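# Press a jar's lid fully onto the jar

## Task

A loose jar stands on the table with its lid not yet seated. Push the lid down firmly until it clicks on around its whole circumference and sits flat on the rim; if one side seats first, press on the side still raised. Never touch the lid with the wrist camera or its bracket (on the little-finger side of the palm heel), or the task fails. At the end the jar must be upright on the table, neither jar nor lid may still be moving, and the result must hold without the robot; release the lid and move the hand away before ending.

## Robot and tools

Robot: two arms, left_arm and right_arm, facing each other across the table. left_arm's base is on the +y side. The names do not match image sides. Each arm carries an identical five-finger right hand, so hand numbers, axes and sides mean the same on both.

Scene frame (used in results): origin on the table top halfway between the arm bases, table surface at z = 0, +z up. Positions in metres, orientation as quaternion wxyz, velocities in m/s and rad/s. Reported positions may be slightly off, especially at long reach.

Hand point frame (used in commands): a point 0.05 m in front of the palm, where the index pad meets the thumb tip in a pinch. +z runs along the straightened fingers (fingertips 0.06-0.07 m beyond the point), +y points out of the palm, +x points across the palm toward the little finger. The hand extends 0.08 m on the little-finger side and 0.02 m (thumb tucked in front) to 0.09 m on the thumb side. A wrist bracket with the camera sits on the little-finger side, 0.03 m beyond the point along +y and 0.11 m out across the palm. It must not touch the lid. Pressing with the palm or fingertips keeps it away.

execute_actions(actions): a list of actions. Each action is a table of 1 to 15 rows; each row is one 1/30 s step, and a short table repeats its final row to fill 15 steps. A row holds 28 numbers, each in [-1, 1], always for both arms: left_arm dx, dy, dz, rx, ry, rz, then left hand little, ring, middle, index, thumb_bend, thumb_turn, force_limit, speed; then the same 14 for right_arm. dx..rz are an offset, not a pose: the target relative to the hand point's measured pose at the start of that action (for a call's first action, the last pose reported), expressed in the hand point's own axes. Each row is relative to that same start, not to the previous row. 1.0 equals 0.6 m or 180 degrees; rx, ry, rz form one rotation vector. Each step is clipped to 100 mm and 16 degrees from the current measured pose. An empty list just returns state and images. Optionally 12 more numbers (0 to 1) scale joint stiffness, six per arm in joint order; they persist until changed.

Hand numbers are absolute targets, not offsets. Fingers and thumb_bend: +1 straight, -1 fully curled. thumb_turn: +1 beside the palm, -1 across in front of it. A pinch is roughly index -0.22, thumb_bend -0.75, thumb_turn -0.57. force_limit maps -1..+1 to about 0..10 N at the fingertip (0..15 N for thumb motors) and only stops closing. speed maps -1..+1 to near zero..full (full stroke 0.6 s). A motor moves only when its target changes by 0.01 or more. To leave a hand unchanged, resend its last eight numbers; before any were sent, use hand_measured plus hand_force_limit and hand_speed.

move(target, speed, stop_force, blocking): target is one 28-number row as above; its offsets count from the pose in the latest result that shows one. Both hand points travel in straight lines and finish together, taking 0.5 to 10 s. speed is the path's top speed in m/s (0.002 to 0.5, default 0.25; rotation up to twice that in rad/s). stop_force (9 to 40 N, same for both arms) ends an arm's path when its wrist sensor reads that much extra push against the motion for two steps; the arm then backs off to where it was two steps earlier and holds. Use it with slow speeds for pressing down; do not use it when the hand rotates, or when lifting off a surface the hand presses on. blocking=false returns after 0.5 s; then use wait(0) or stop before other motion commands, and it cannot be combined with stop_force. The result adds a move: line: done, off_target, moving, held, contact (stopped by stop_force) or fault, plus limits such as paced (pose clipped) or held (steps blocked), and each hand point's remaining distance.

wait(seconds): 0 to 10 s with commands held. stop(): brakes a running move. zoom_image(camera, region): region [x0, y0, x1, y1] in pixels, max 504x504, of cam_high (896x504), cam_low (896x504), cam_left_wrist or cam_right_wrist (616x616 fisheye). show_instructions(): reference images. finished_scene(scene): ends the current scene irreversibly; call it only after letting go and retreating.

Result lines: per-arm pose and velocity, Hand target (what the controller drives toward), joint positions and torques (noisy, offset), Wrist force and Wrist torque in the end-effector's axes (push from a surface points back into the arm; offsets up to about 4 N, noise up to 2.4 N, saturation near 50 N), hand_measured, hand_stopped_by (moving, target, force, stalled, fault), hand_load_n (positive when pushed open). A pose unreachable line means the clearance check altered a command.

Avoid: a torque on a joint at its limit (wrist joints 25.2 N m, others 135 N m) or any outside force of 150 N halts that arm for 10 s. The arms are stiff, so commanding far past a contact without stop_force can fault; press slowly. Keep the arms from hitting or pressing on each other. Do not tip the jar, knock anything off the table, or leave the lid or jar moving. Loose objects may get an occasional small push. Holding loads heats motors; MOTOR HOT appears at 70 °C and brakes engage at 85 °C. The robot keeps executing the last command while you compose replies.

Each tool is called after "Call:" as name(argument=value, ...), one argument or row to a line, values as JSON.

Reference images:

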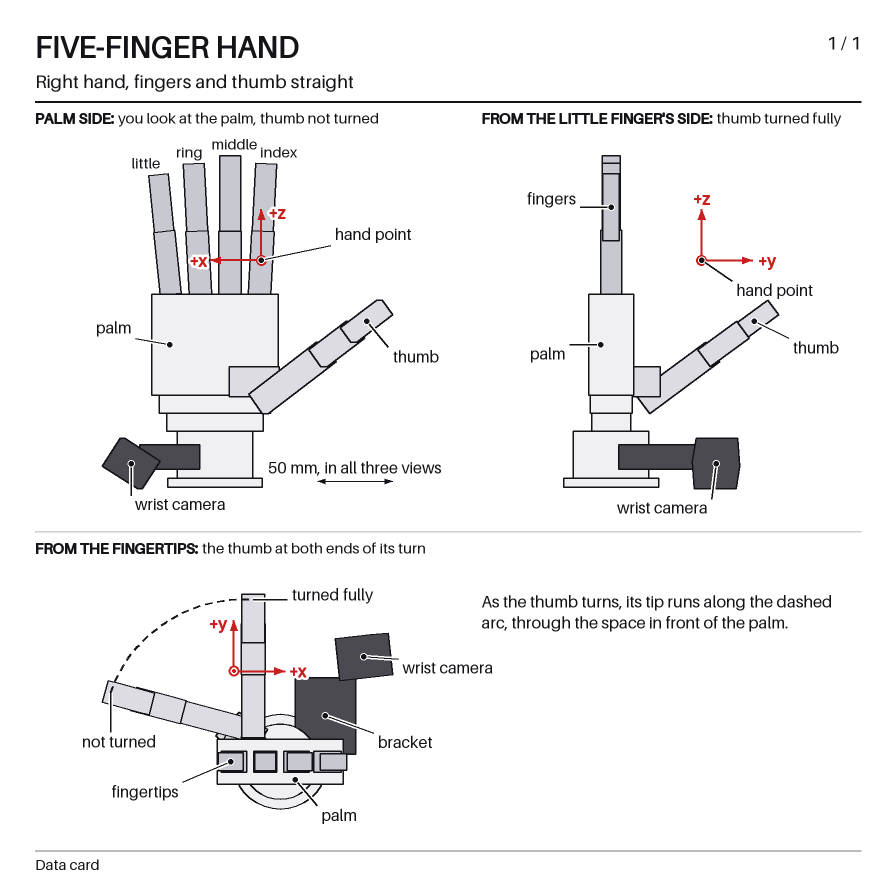

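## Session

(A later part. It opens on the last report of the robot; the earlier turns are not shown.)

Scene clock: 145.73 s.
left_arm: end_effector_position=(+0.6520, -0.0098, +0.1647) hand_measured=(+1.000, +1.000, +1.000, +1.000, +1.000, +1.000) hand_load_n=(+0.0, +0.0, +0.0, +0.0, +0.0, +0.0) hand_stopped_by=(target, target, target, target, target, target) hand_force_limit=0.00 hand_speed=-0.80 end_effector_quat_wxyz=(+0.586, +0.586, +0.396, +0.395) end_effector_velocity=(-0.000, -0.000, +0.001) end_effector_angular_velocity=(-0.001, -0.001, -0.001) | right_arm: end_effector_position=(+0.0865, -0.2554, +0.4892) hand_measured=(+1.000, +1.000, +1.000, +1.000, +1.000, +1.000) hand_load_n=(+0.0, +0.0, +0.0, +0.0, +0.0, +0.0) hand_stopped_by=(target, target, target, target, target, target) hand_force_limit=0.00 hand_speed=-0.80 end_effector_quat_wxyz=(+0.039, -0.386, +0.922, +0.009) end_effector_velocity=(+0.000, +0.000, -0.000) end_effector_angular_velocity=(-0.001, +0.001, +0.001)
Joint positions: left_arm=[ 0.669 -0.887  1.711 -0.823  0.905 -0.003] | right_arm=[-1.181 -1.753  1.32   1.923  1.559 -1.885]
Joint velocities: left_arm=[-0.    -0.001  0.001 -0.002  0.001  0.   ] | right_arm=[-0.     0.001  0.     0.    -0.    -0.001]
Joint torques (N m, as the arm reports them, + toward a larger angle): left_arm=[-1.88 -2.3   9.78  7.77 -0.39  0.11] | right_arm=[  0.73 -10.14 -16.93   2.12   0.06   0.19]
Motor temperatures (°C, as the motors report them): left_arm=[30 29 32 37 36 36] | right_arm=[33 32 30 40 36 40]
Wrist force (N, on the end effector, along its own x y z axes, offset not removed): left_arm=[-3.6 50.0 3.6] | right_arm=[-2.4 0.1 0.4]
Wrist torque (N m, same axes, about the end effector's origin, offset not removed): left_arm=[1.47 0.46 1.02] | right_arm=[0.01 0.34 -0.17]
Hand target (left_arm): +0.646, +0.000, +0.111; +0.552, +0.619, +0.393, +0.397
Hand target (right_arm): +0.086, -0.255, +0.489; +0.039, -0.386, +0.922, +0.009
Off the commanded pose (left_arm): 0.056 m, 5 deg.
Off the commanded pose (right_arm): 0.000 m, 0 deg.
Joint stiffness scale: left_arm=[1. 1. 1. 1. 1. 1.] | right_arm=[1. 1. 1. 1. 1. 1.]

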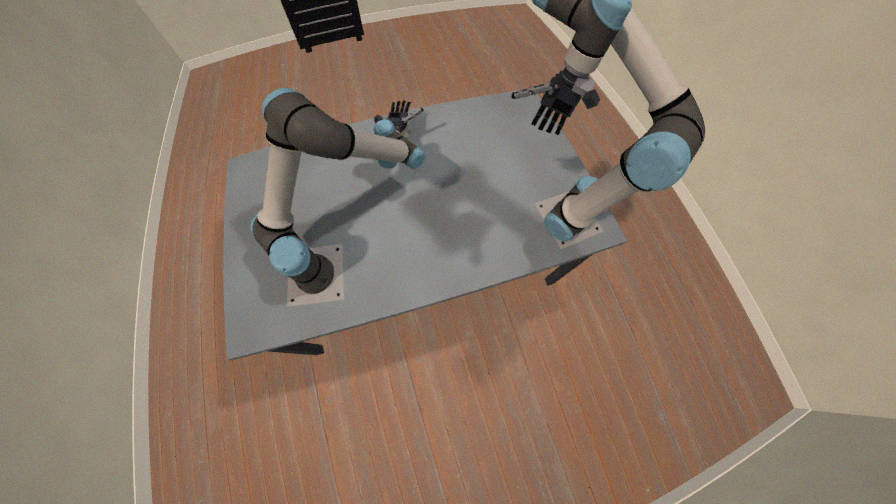

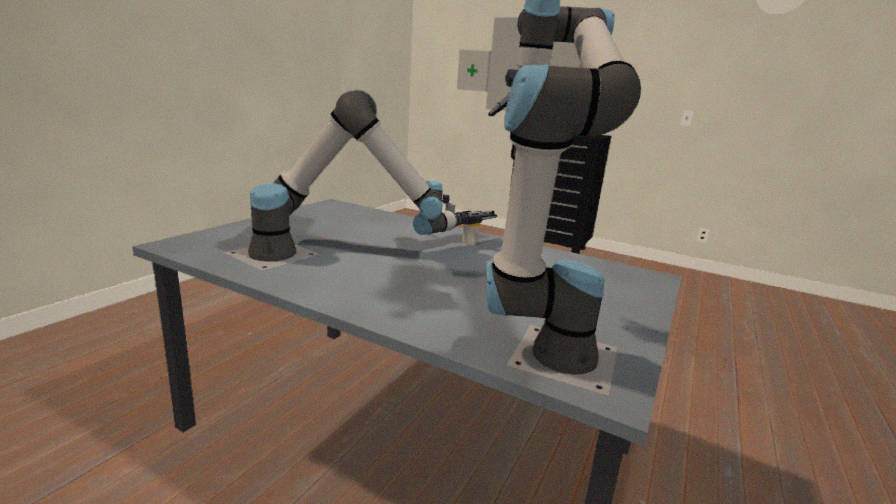

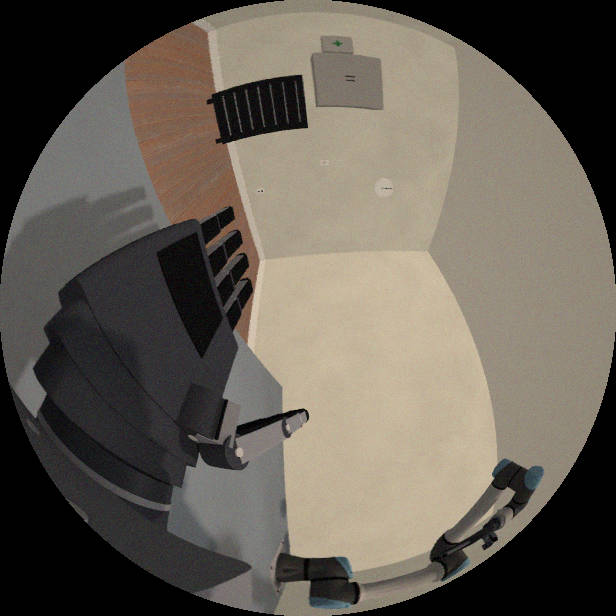

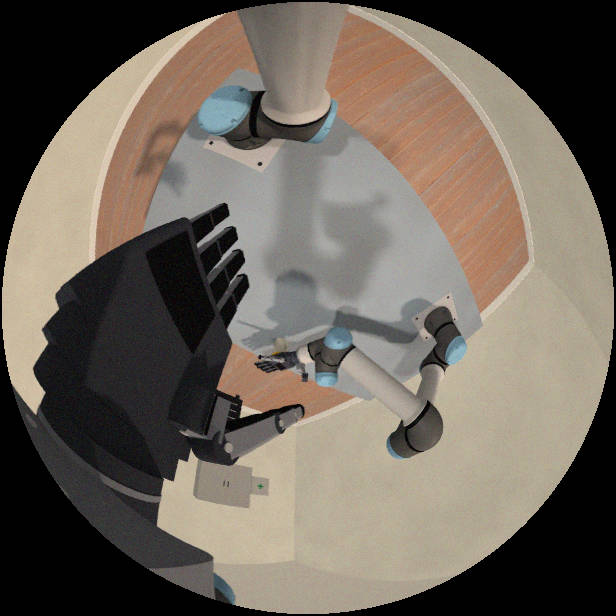

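Call:
execute_actions(
  actions=[
    [[0.009,-0.082,-0.0116,0.0204,0,0.016,1,1,1,1,1,1,0,-0.8,0,0,0,0,0,0,1,1,1,1,1,1,0,-0.8],[0.008,-0.072,-0.0102,0.018,0,0.014,1,1,1,1,1,1,0,-0.8,0,0,0,0,0,0,1,1,1,1,1,1,0,-0.8],[0.007,-0.062,-0.0088,0.0155,0,0.0122,1,1,1,1,1,1,0,-0.8,0,0,0,0,0,0,1,1,1,1,1,1,0,-0.8],[0.006,-0.052,-0.0074,0.013,0,0.0102,1,1,1,1,1,1,0,-0.8,0,0,0,0,0,0,1,1,1,1,1,1,0,-0.8],[0.0046,-0.042,-0.006,0.0105,0,0.0082,1,1,1,1,1,1,0,-0.8,0,0,0,0,0,0,1,1,1,1,1,1,0,-0.8],[0.0035,-0.032,-0.0045,0.008,0,0.0063,1,1,1,1,1,1,0,-0.8,0,0,0,0,0,0,1,1,1,1,1,1,0,-0.8],[0.0024,-0.022,-0.0031,0.0055,0,0.0043,1,1,1,1,1,1,0,-0.8,0,0,0,0,0,0,1,1,1,1,1,1,0,-0.8],[0.0011,-0.01,-0.0014,0.0025,0,0.002,1,1,1,1,1,1,0,-0.8,0,0,0,0,0,0,1,1,1,1,1,1,0,-0.8]],
  ],
)

Scene clock: 149.60 s.
left_arm: end_effector_position=(+0.6520, -0.0098, +0.1659) hand_measured=(+1.000, +1.000, +1.000, +1.000, +1.000, +1.000) hand_load_n=(+0.0, +0.0, +0.0, +0.0, +0.0, +0.0) hand_stopped_by=(target, target, target, target, target, target) hand_force_limit=0.00 hand_speed=-0.80 end_effector_quat_wxyz=(+0.588, +0.585, +0.396, +0.395) end_effector_velocity=(+0.000, +0.000, +0.001) end_effector_angular_velocity=(-0.000, -0.000, -0.000) | right_arm: end_effector_position=(+0.0865, -0.2554, +0.4892) hand_measured=(+1.000, +1.000, +1.000, +1.000, +1.000, +1.000) hand_load_n=(+0.0, +0.0, +0.0, +0.0, +0.0, +0.0) hand_stopped_by=(target, target, target, target, target, target) hand_force_limit=0.00 hand_speed=-0.80 end_effector_quat_wxyz=(+0.039, -0.386, +0.922, +0.009) end_effector_velocity=(-0.000, -0.000, -0.000) end_effector_angular_velocity=(-0.000, +0.001, +0.000)
Joint positions: left_arm=[ 0.669 -0.888  1.711 -0.826  0.905 -0.003] | right_arm=[-1.181 -1.753  1.32   1.923  1.559 -1.885]
Joint velocities: left_arm=[ 0.    -0.001 -0.     0.001  0.001 -0.   ] | right_arm=[-0.001 -0.     0.001 -0.    -0.    -0.001]
Joint torques (N m, as the arm reports them, + toward a larger angle): left_arm=[ -1.81 -34.64 -10.37   0.77  -0.2    0.11] | right_arm=[  0.16  -9.92 -15.99   2.06   0.13   0.25]
Motor temperatures (°C, as the motors report them): left_arm=[30 29 32 37 36 36] | right_arm=[33 32 30 40 36 40]
Wrist force (N, on the end effector, along its own x y z axes, offset not removed): left_arm=[-3.1 9.8 1.1] | right_arm=[0.9 -1.4 0.4]
Wrist torque (N m, same axes, about the end effector's origin, offset not removed): left_arm=[0.46 0.55 -0.13] | right_arm=[-0.13 -0.08 0.08]
Hand target (left_arm): +0.651, -0.009, +0.159; +0.583, +0.590, +0.396, +0.395
Hand target (right_arm): +0.086, -0.255, +0.489; +0.039, -0.386, +0.922, +0.009
Off the commanded pose (left_arm): 0.007 m, 1 deg.
Off the commanded pose (right_arm): 0.000 m, 0 deg.
Joint stiffness scale: left_arm=[1. 1. 1. 1. 1. 1.] | right_arm=[1. 1. 1. 1. 1. 1.]

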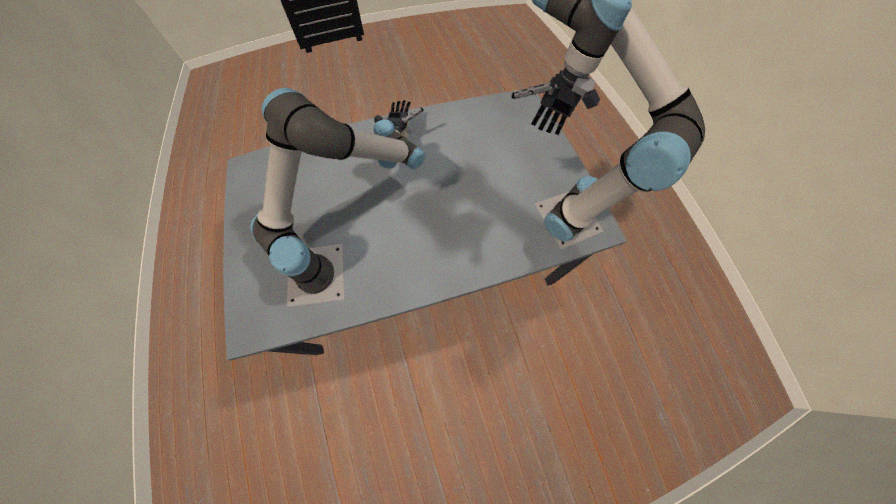

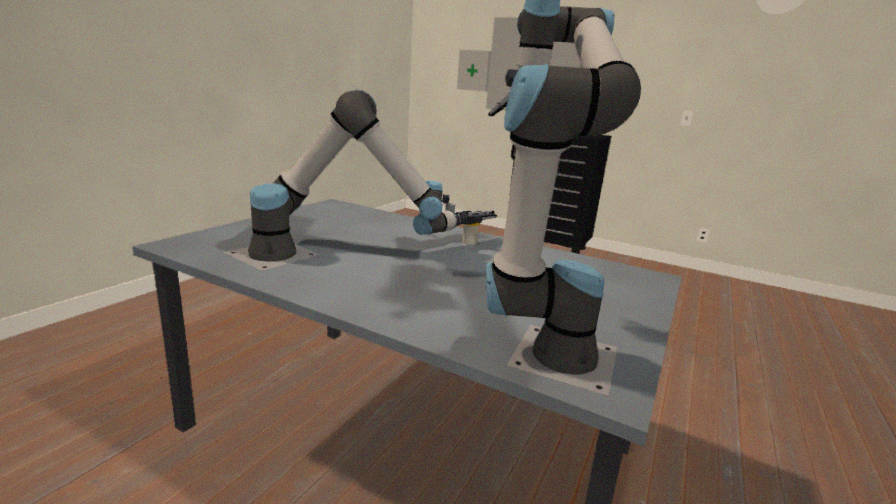

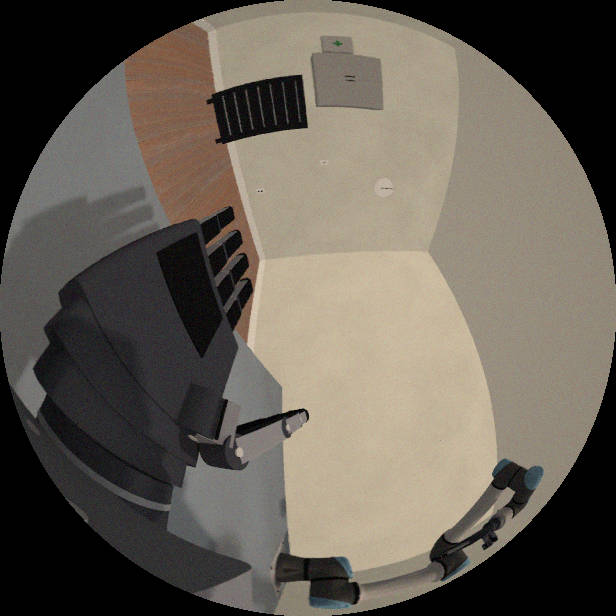

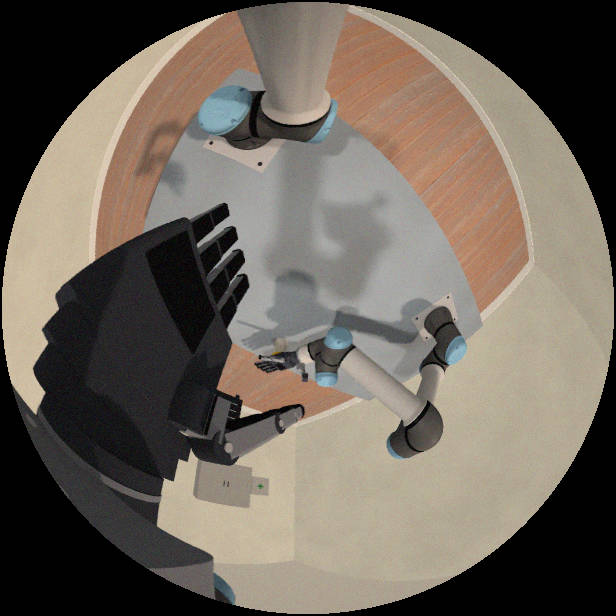

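Call:
move(
  target=[0,0.05,0,0,0,0,1,1,1,1,1,1,0,-0.8, 0,0,0,0,0,0,1,1,1,1,1,1,0,-0.8],
  speed=0.1,
)

Call:
move(
  target=[-0.2,0.05,-0.08,0,0,0,1,1,1,1,1,1,0,-0.8, 0,0,0,0,0,0,1,1,1,1,1,1,0,-0.8],
  speed=0.25,
)

Call:
zoom_image(
  camera="cam_left_wrist",
  region=[40, 120, 166, 246],
)

Scene clock: 154.60 s.
left_arm: end_effector_position=(+0.6517, -0.0093, +0.1947) hand_measured=(+1.000, +1.000, +1.000, +1.000, +1.000, +1.000) hand_load_n=(+0.0, +0.0, +0.0, +0.0, +0.0, +0.0) hand_stopped_by=(target, target, target, target, target, target) hand_force_limit=0.00 hand_speed=-0.80 end_effector_quat_wxyz=(+0.587, +0.585, +0.396, +0.395) end_effector_velocity=(-0.001, -0.000, -0.003) end_effector_angular_velocity=(+0.012, +0.007, -0.001) | right_arm: end_effector_position=(+0.0865, -0.2554, +0.4892) hand_measured=(+1.000, +1.000, +1.000, +1.000, +1.000, +1.000) hand_load_n=(+0.0, +0.0, +0.0, +0.0, +0.0, +0.0) hand_stopped_by=(target, target, target, target, target, target) hand_force_limit=0.00 hand_speed=-0.80 end_effector_quat_wxyz=(+0.039, -0.386, +0.922, +0.009) end_effector_velocity=(+0.001, +0.000, -0.001) end_effector_angular_velocity=(+0.000, -0.000, -0.000)
Joint positions: left_arm=[ 0.669 -0.938  1.703 -0.767  0.905 -0.003] | right_arm=[-1.181 -1.753  1.32   1.923  1.559 -1.885]
Joint velocities: left_arm=[-0.001  0.    -0.001  0.014 -0.    -0.   ] | right_arm=[ 0.     0.001  0.001 -0.002  0.     0.   ]
Joint torques (N m, as the arm reports them, + toward a larger angle): left_arm=[ -2.09 -39.73 -16.2   -0.79  -0.09   0.26] | right_arm=[  0.37  -9.38 -16.74   2.07  -0.13   0.13]
Motor temperatures (°C, as the motors report them): left_arm=[30 29 32 37 36 36] | right_arm=[33 32 30 40 36 40]
Wrist force (N, on the end effector, along its own x y z axes, offset not removed): left_arm=[2.0 0.1 -0.3] | right_arm=[0.5 -2.7 0.5]
Wrist torque (N m, same axes, about the end effector's origin, offset not removed): left_arm=[0.21 -0.22 -0.36] | right_arm=[-0.50 0.02 -0.06]
Hand target (left_arm): +0.652, -0.010, +0.196; +0.588, +0.585, +0.396, +0.395
Hand target (right_arm): +0.086, -0.255, +0.489; +0.039, -0.386, +0.922, +0.009
Off the commanded pose (left_arm): 0.001 m, 0 deg.
Off the commanded pose (right_arm): 0.000 m, 0 deg.
Joint stiffness scale: left_arm=[1. 1. 1. 1. 1. 1.] | right_arm=[1. 1. 1. 1. 1. 1.]
move: done

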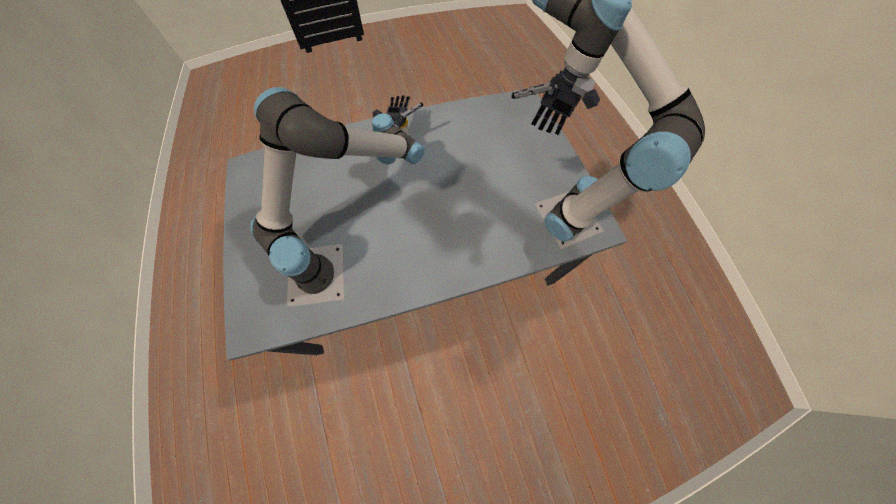

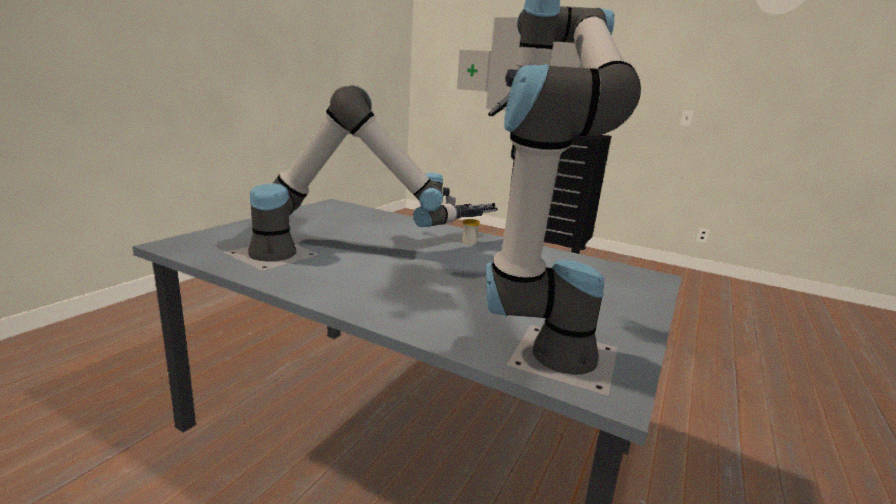

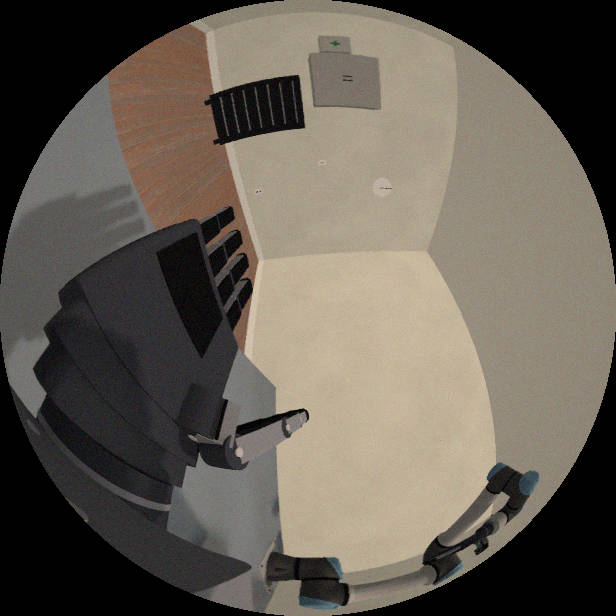

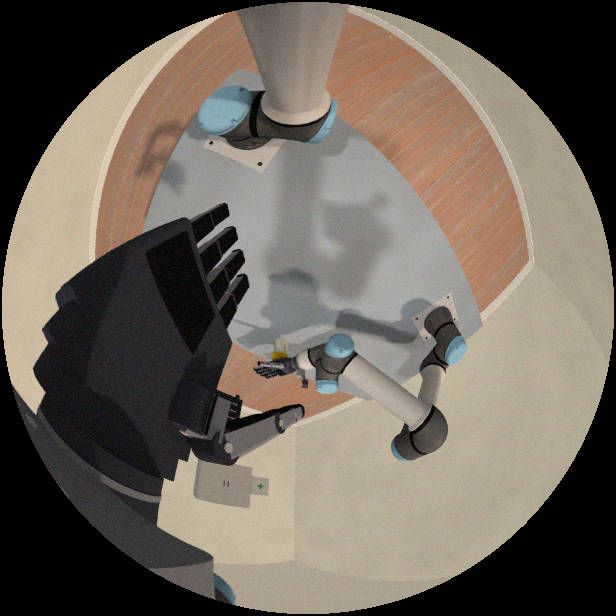

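Scene clock: 155.73 s.
left_arm: end_effector_position=(+0.5622, -0.1019, +0.2253) hand_measured=(+1.000, +1.000, +1.000, +1.000, +1.000, +1.000) hand_load_n=(+0.0, +0.0, +0.0, +0.0, +0.0, +0.0) hand_stopped_by=(target, target, target, target, target, target) hand_force_limit=0.00 hand_speed=-0.80 end_effector_quat_wxyz=(+0.588, +0.585, +0.396, +0.394) end_effector_velocity=(+0.002, +0.001, -0.001) end_effector_angular_velocity=(+0.005, +0.003, +0.008) | right_arm: end_effector_position=(+0.0865, -0.2554, +0.4892) hand_measured=(+1.000, +1.000, +1.000, +1.000, +1.000, +1.000) hand_load_n=(+0.0, +0.0, +0.0, +0.0, +0.0, +0.0) hand_stopped_by=(target, target, target, target, target, target) hand_force_limit=0.00 hand_speed=-0.80 end_effector_quat_wxyz=(+0.039, -0.386, +0.922, +0.009) end_effector_velocity=(-0.000, -0.000, -0.000) end_effector_angular_velocity=(-0.001, +0.002, +0.000)
Joint positions: left_arm=[ 0.45  -0.951  1.623 -0.675  0.688 -0.001] | right_arm=[-1.181 -1.753  1.32   1.923  1.559 -1.885]
Joint velocities: left_arm=[ 0.001  0.002 -0.004  0.008 -0.007 -0.002] | right_arm=[-0.     0.001 -0.     0.002 -0.    -0.   ]
Joint torques (N m, as the arm reports them, + toward a larger angle): left_arm=[ -2.73 -37.77 -18.06  -1.01  -0.46  -0.58] | right_arm=[  1.29 -10.68 -17.04   2.02   0.1    0.15]
Motor temperatures (°C, as the motors report them): left_arm=[30 29 32 37 36 36] | right_arm=[33 32 30 40 36 40]
Wrist force (N, on the end effector, along its own x y z axes, offset not removed): left_arm=[0.6 0.8 -3.0] | right_arm=[-1.8 -1.4 -0.7]
Wrist torque (N m, same axes, about the end effector's origin, offset not removed): left_arm=[0.26 -0.24 -0.39] | right_arm=[-0.02 0.48 -0.22]
Hand target (left_arm): +0.562, -0.103, +0.225; +0.587, +0.585, +0.396, +0.394
Hand target (right_arm): +0.086, -0.255, +0.489; +0.039, -0.386, +0.922, +0.009
Off the commanded pose (left_arm): 0.001 m, 0 deg.
Off the commanded pose (right_arm): 0.000 m, 0 deg.
Joint stiffness scale: left_arm=[1. 1. 1. 1. 1. 1.] | right_arm=[1. 1. 1. 1. 1. 1.]
move: done

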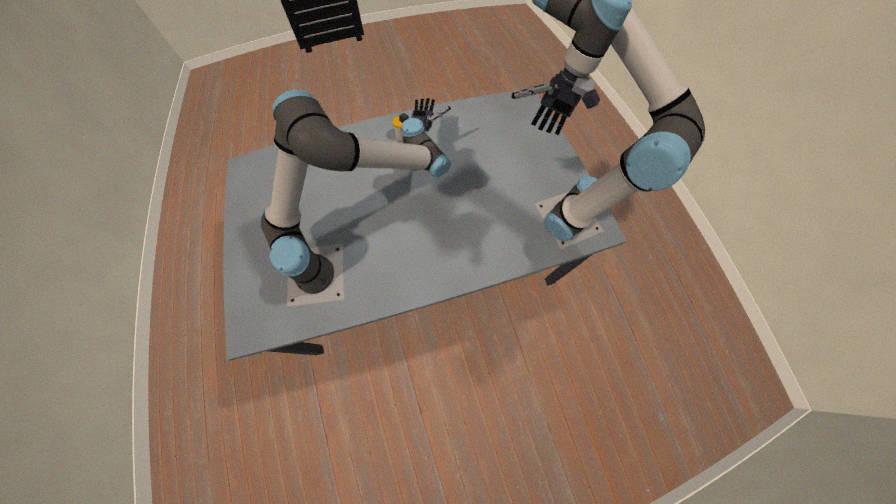

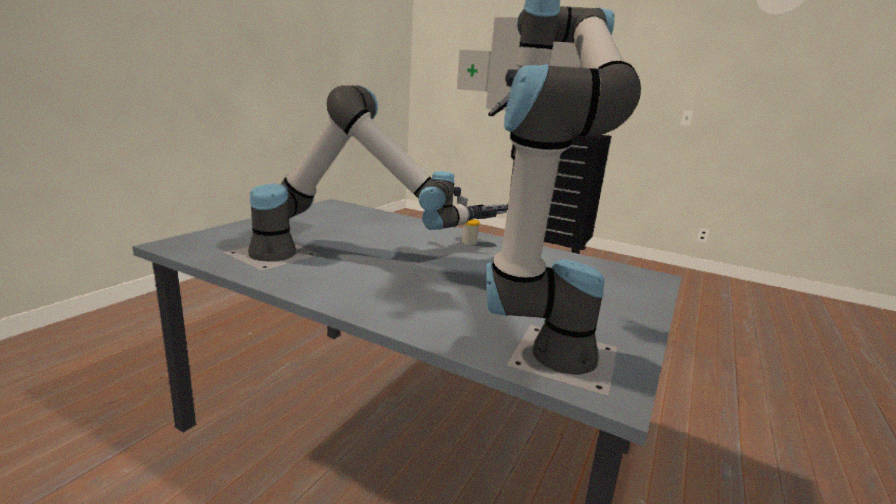

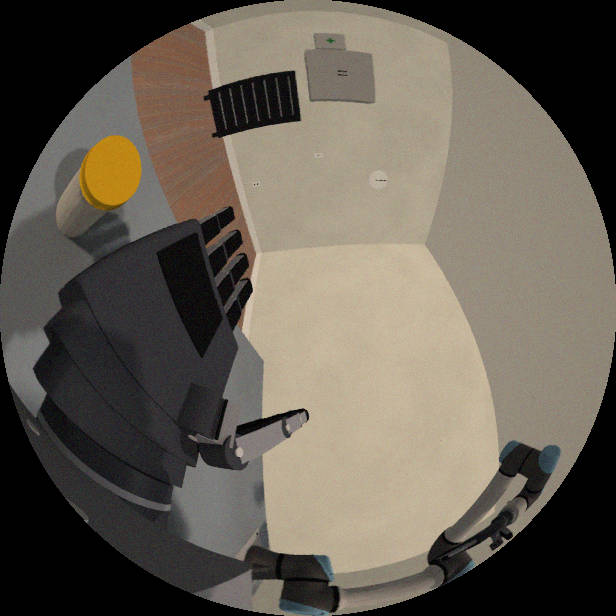

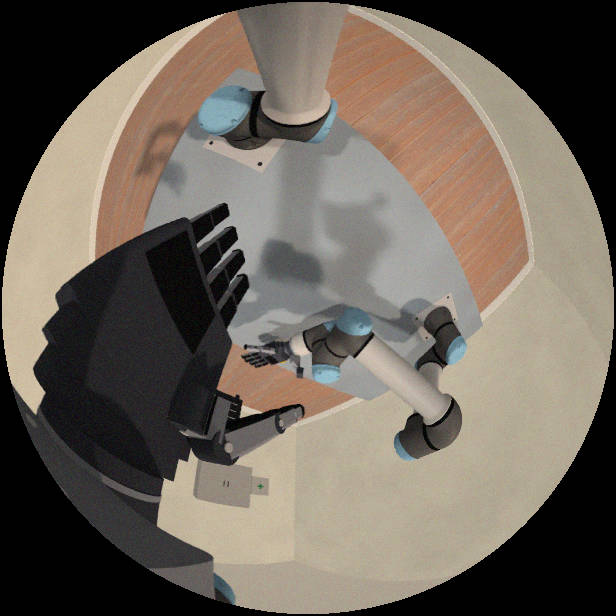

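Region (40, 120, 166, 246) of cam_left_wrist's 616x616 image, scaled by 4.000, with more detail than that image has.

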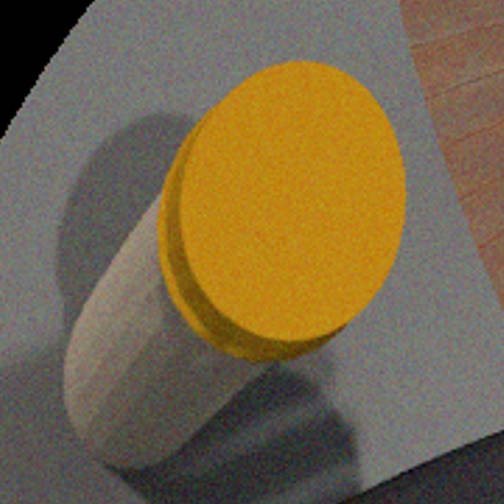

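Call:
execute_actions(
  actions=[],
)

Scene clock: 160.07 s.
left_arm: end_effector_position=(+0.5624, -0.1018, +0.2253) hand_measured=(+1.000, +1.000, +1.000, +1.000, +1.000, +1.000) hand_load_n=(+0.0, +0.0, +0.0, +0.0, +0.0, +0.0) hand_stopped_by=(target, target, target, target, target, target) hand_force_limit=0.00 hand_speed=-0.80 end_effector_quat_wxyz=(+0.587, +0.585, +0.396, +0.395) end_effector_velocity=(-0.001, -0.001, -0.000) end_effector_angular_velocity=(+0.001, -0.000, -0.000) | right_arm: end_effector_position=(+0.0865, -0.2554, +0.4892) hand_measured=(+1.000, +1.000, +1.000, +1.000, +1.000, +1.000) hand_load_n=(+0.0, +0.0, +0.0, +0.0, +0.0, +0.0) hand_stopped_by=(target, target, target, target, target, target) hand_force_limit=0.00 hand_speed=-0.80 end_effector_quat_wxyz=(+0.039, -0.386, +0.922, +0.009) end_effector_velocity=(-0.001, -0.000, +0.001) end_effector_angular_velocity=(+0.000, -0.001, +0.001)
Joint positions: left_arm=[ 0.45  -0.951  1.622 -0.674  0.687 -0.002] | right_arm=[-1.181 -1.753  1.32   1.923  1.559 -1.885]
Joint velocities: left_arm=[-0.001  0.001 -0.001  0.    -0.001  0.   ] | right_arm=[ 0.    -0.001 -0.001  0.001  0.    -0.   ]
Joint torques (N m, as the arm reports them, + toward a larger angle): left_arm=[ -2.44 -38.58 -18.03  -0.73  -0.65  -0.24] | right_arm=[  1.09  -9.18 -17.7    2.25   0.19   0.18]
Motor temperatures (°C, as the motors report them): left_arm=[30 29 32 37 36 36] | right_arm=[33 32 30 40 36 40]
Wrist force (N, on the end effector, along its own x y z axes, offset not removed): left_arm=[-3.0 -1.8 1.9] | right_arm=[0.0 -3.1 1.9]
Wrist torque (N m, same axes, about the end effector's origin, offset not removed): left_arm=[-0.25 0.43 -0.50] | right_arm=[-0.65 -0.05 0.02]
Hand target (left_arm): +0.562, -0.103, +0.225; +0.587, +0.585, +0.396, +0.394
Hand target (right_arm): +0.086, -0.255, +0.489; +0.039, -0.386, +0.922, +0.009
Off the commanded pose (left_arm): 0.001 m, 0 deg.
Off the commanded pose (right_arm): 0.000 m, 0 deg.
Joint stiffness scale: left_arm=[1. 1. 1. 1. 1. 1.] | right_arm=[1. 1. 1. 1. 1. 1.]

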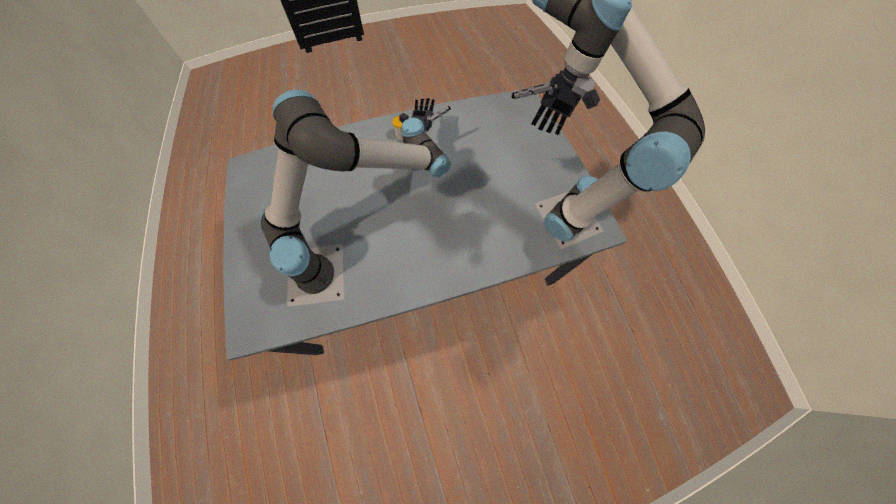

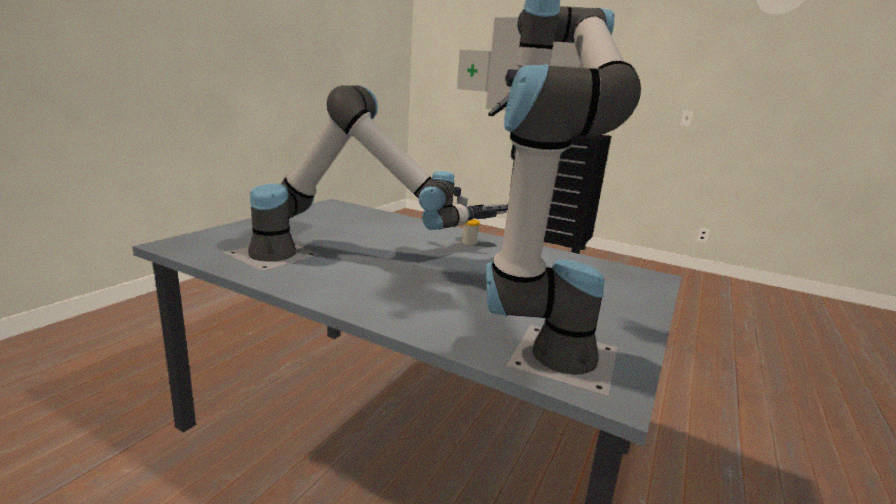

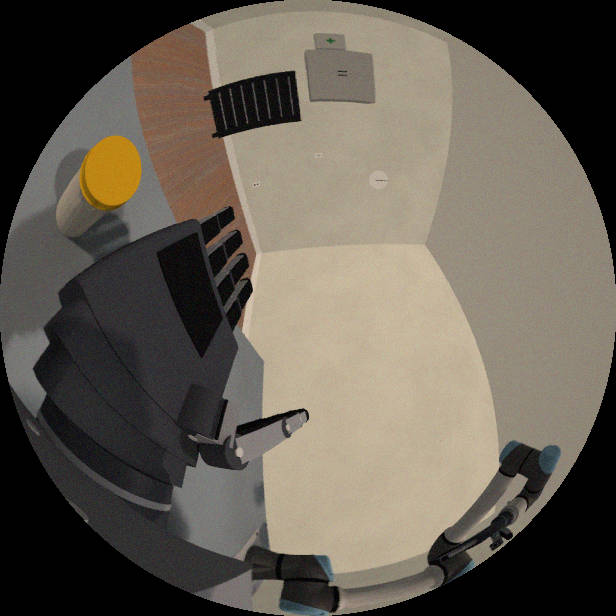

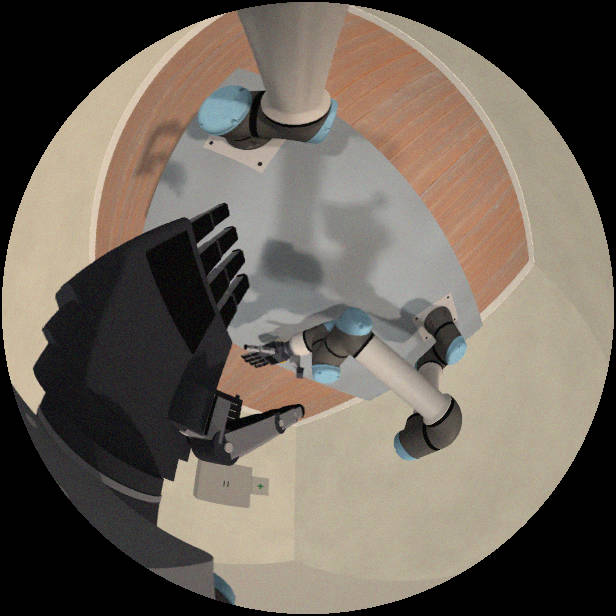

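Call:
zoom_image(
  camera="cam_low",
  region=[440, 200, 510, 260],
)

Call:
zoom_image(
  camera="cam_left_wrist",
  region=[40, 120, 160, 250],
)

Region (440, 200, 510, 260) of cam_low's 896x504 image, scaled by 7.200, with more detail than that image has; it fills the top 432 rows of this view, and the rest is white.

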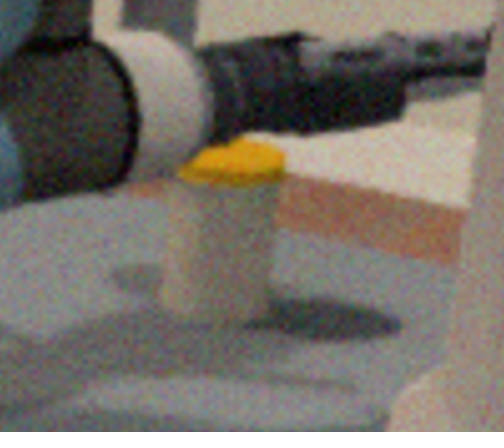

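Region (40, 120, 160, 250) of cam_left_wrist's 616x616 image, scaled by 3.877, with more detail than that image has; it fills the left 465 columns of this view, and the rest is white.

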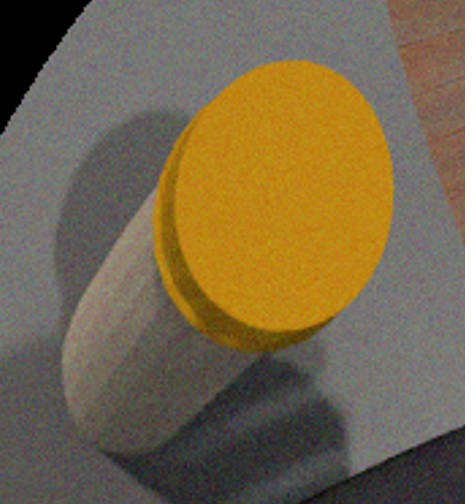

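Call:
finished_scene(
  scene=1,
)

The scene is finished: the task was done.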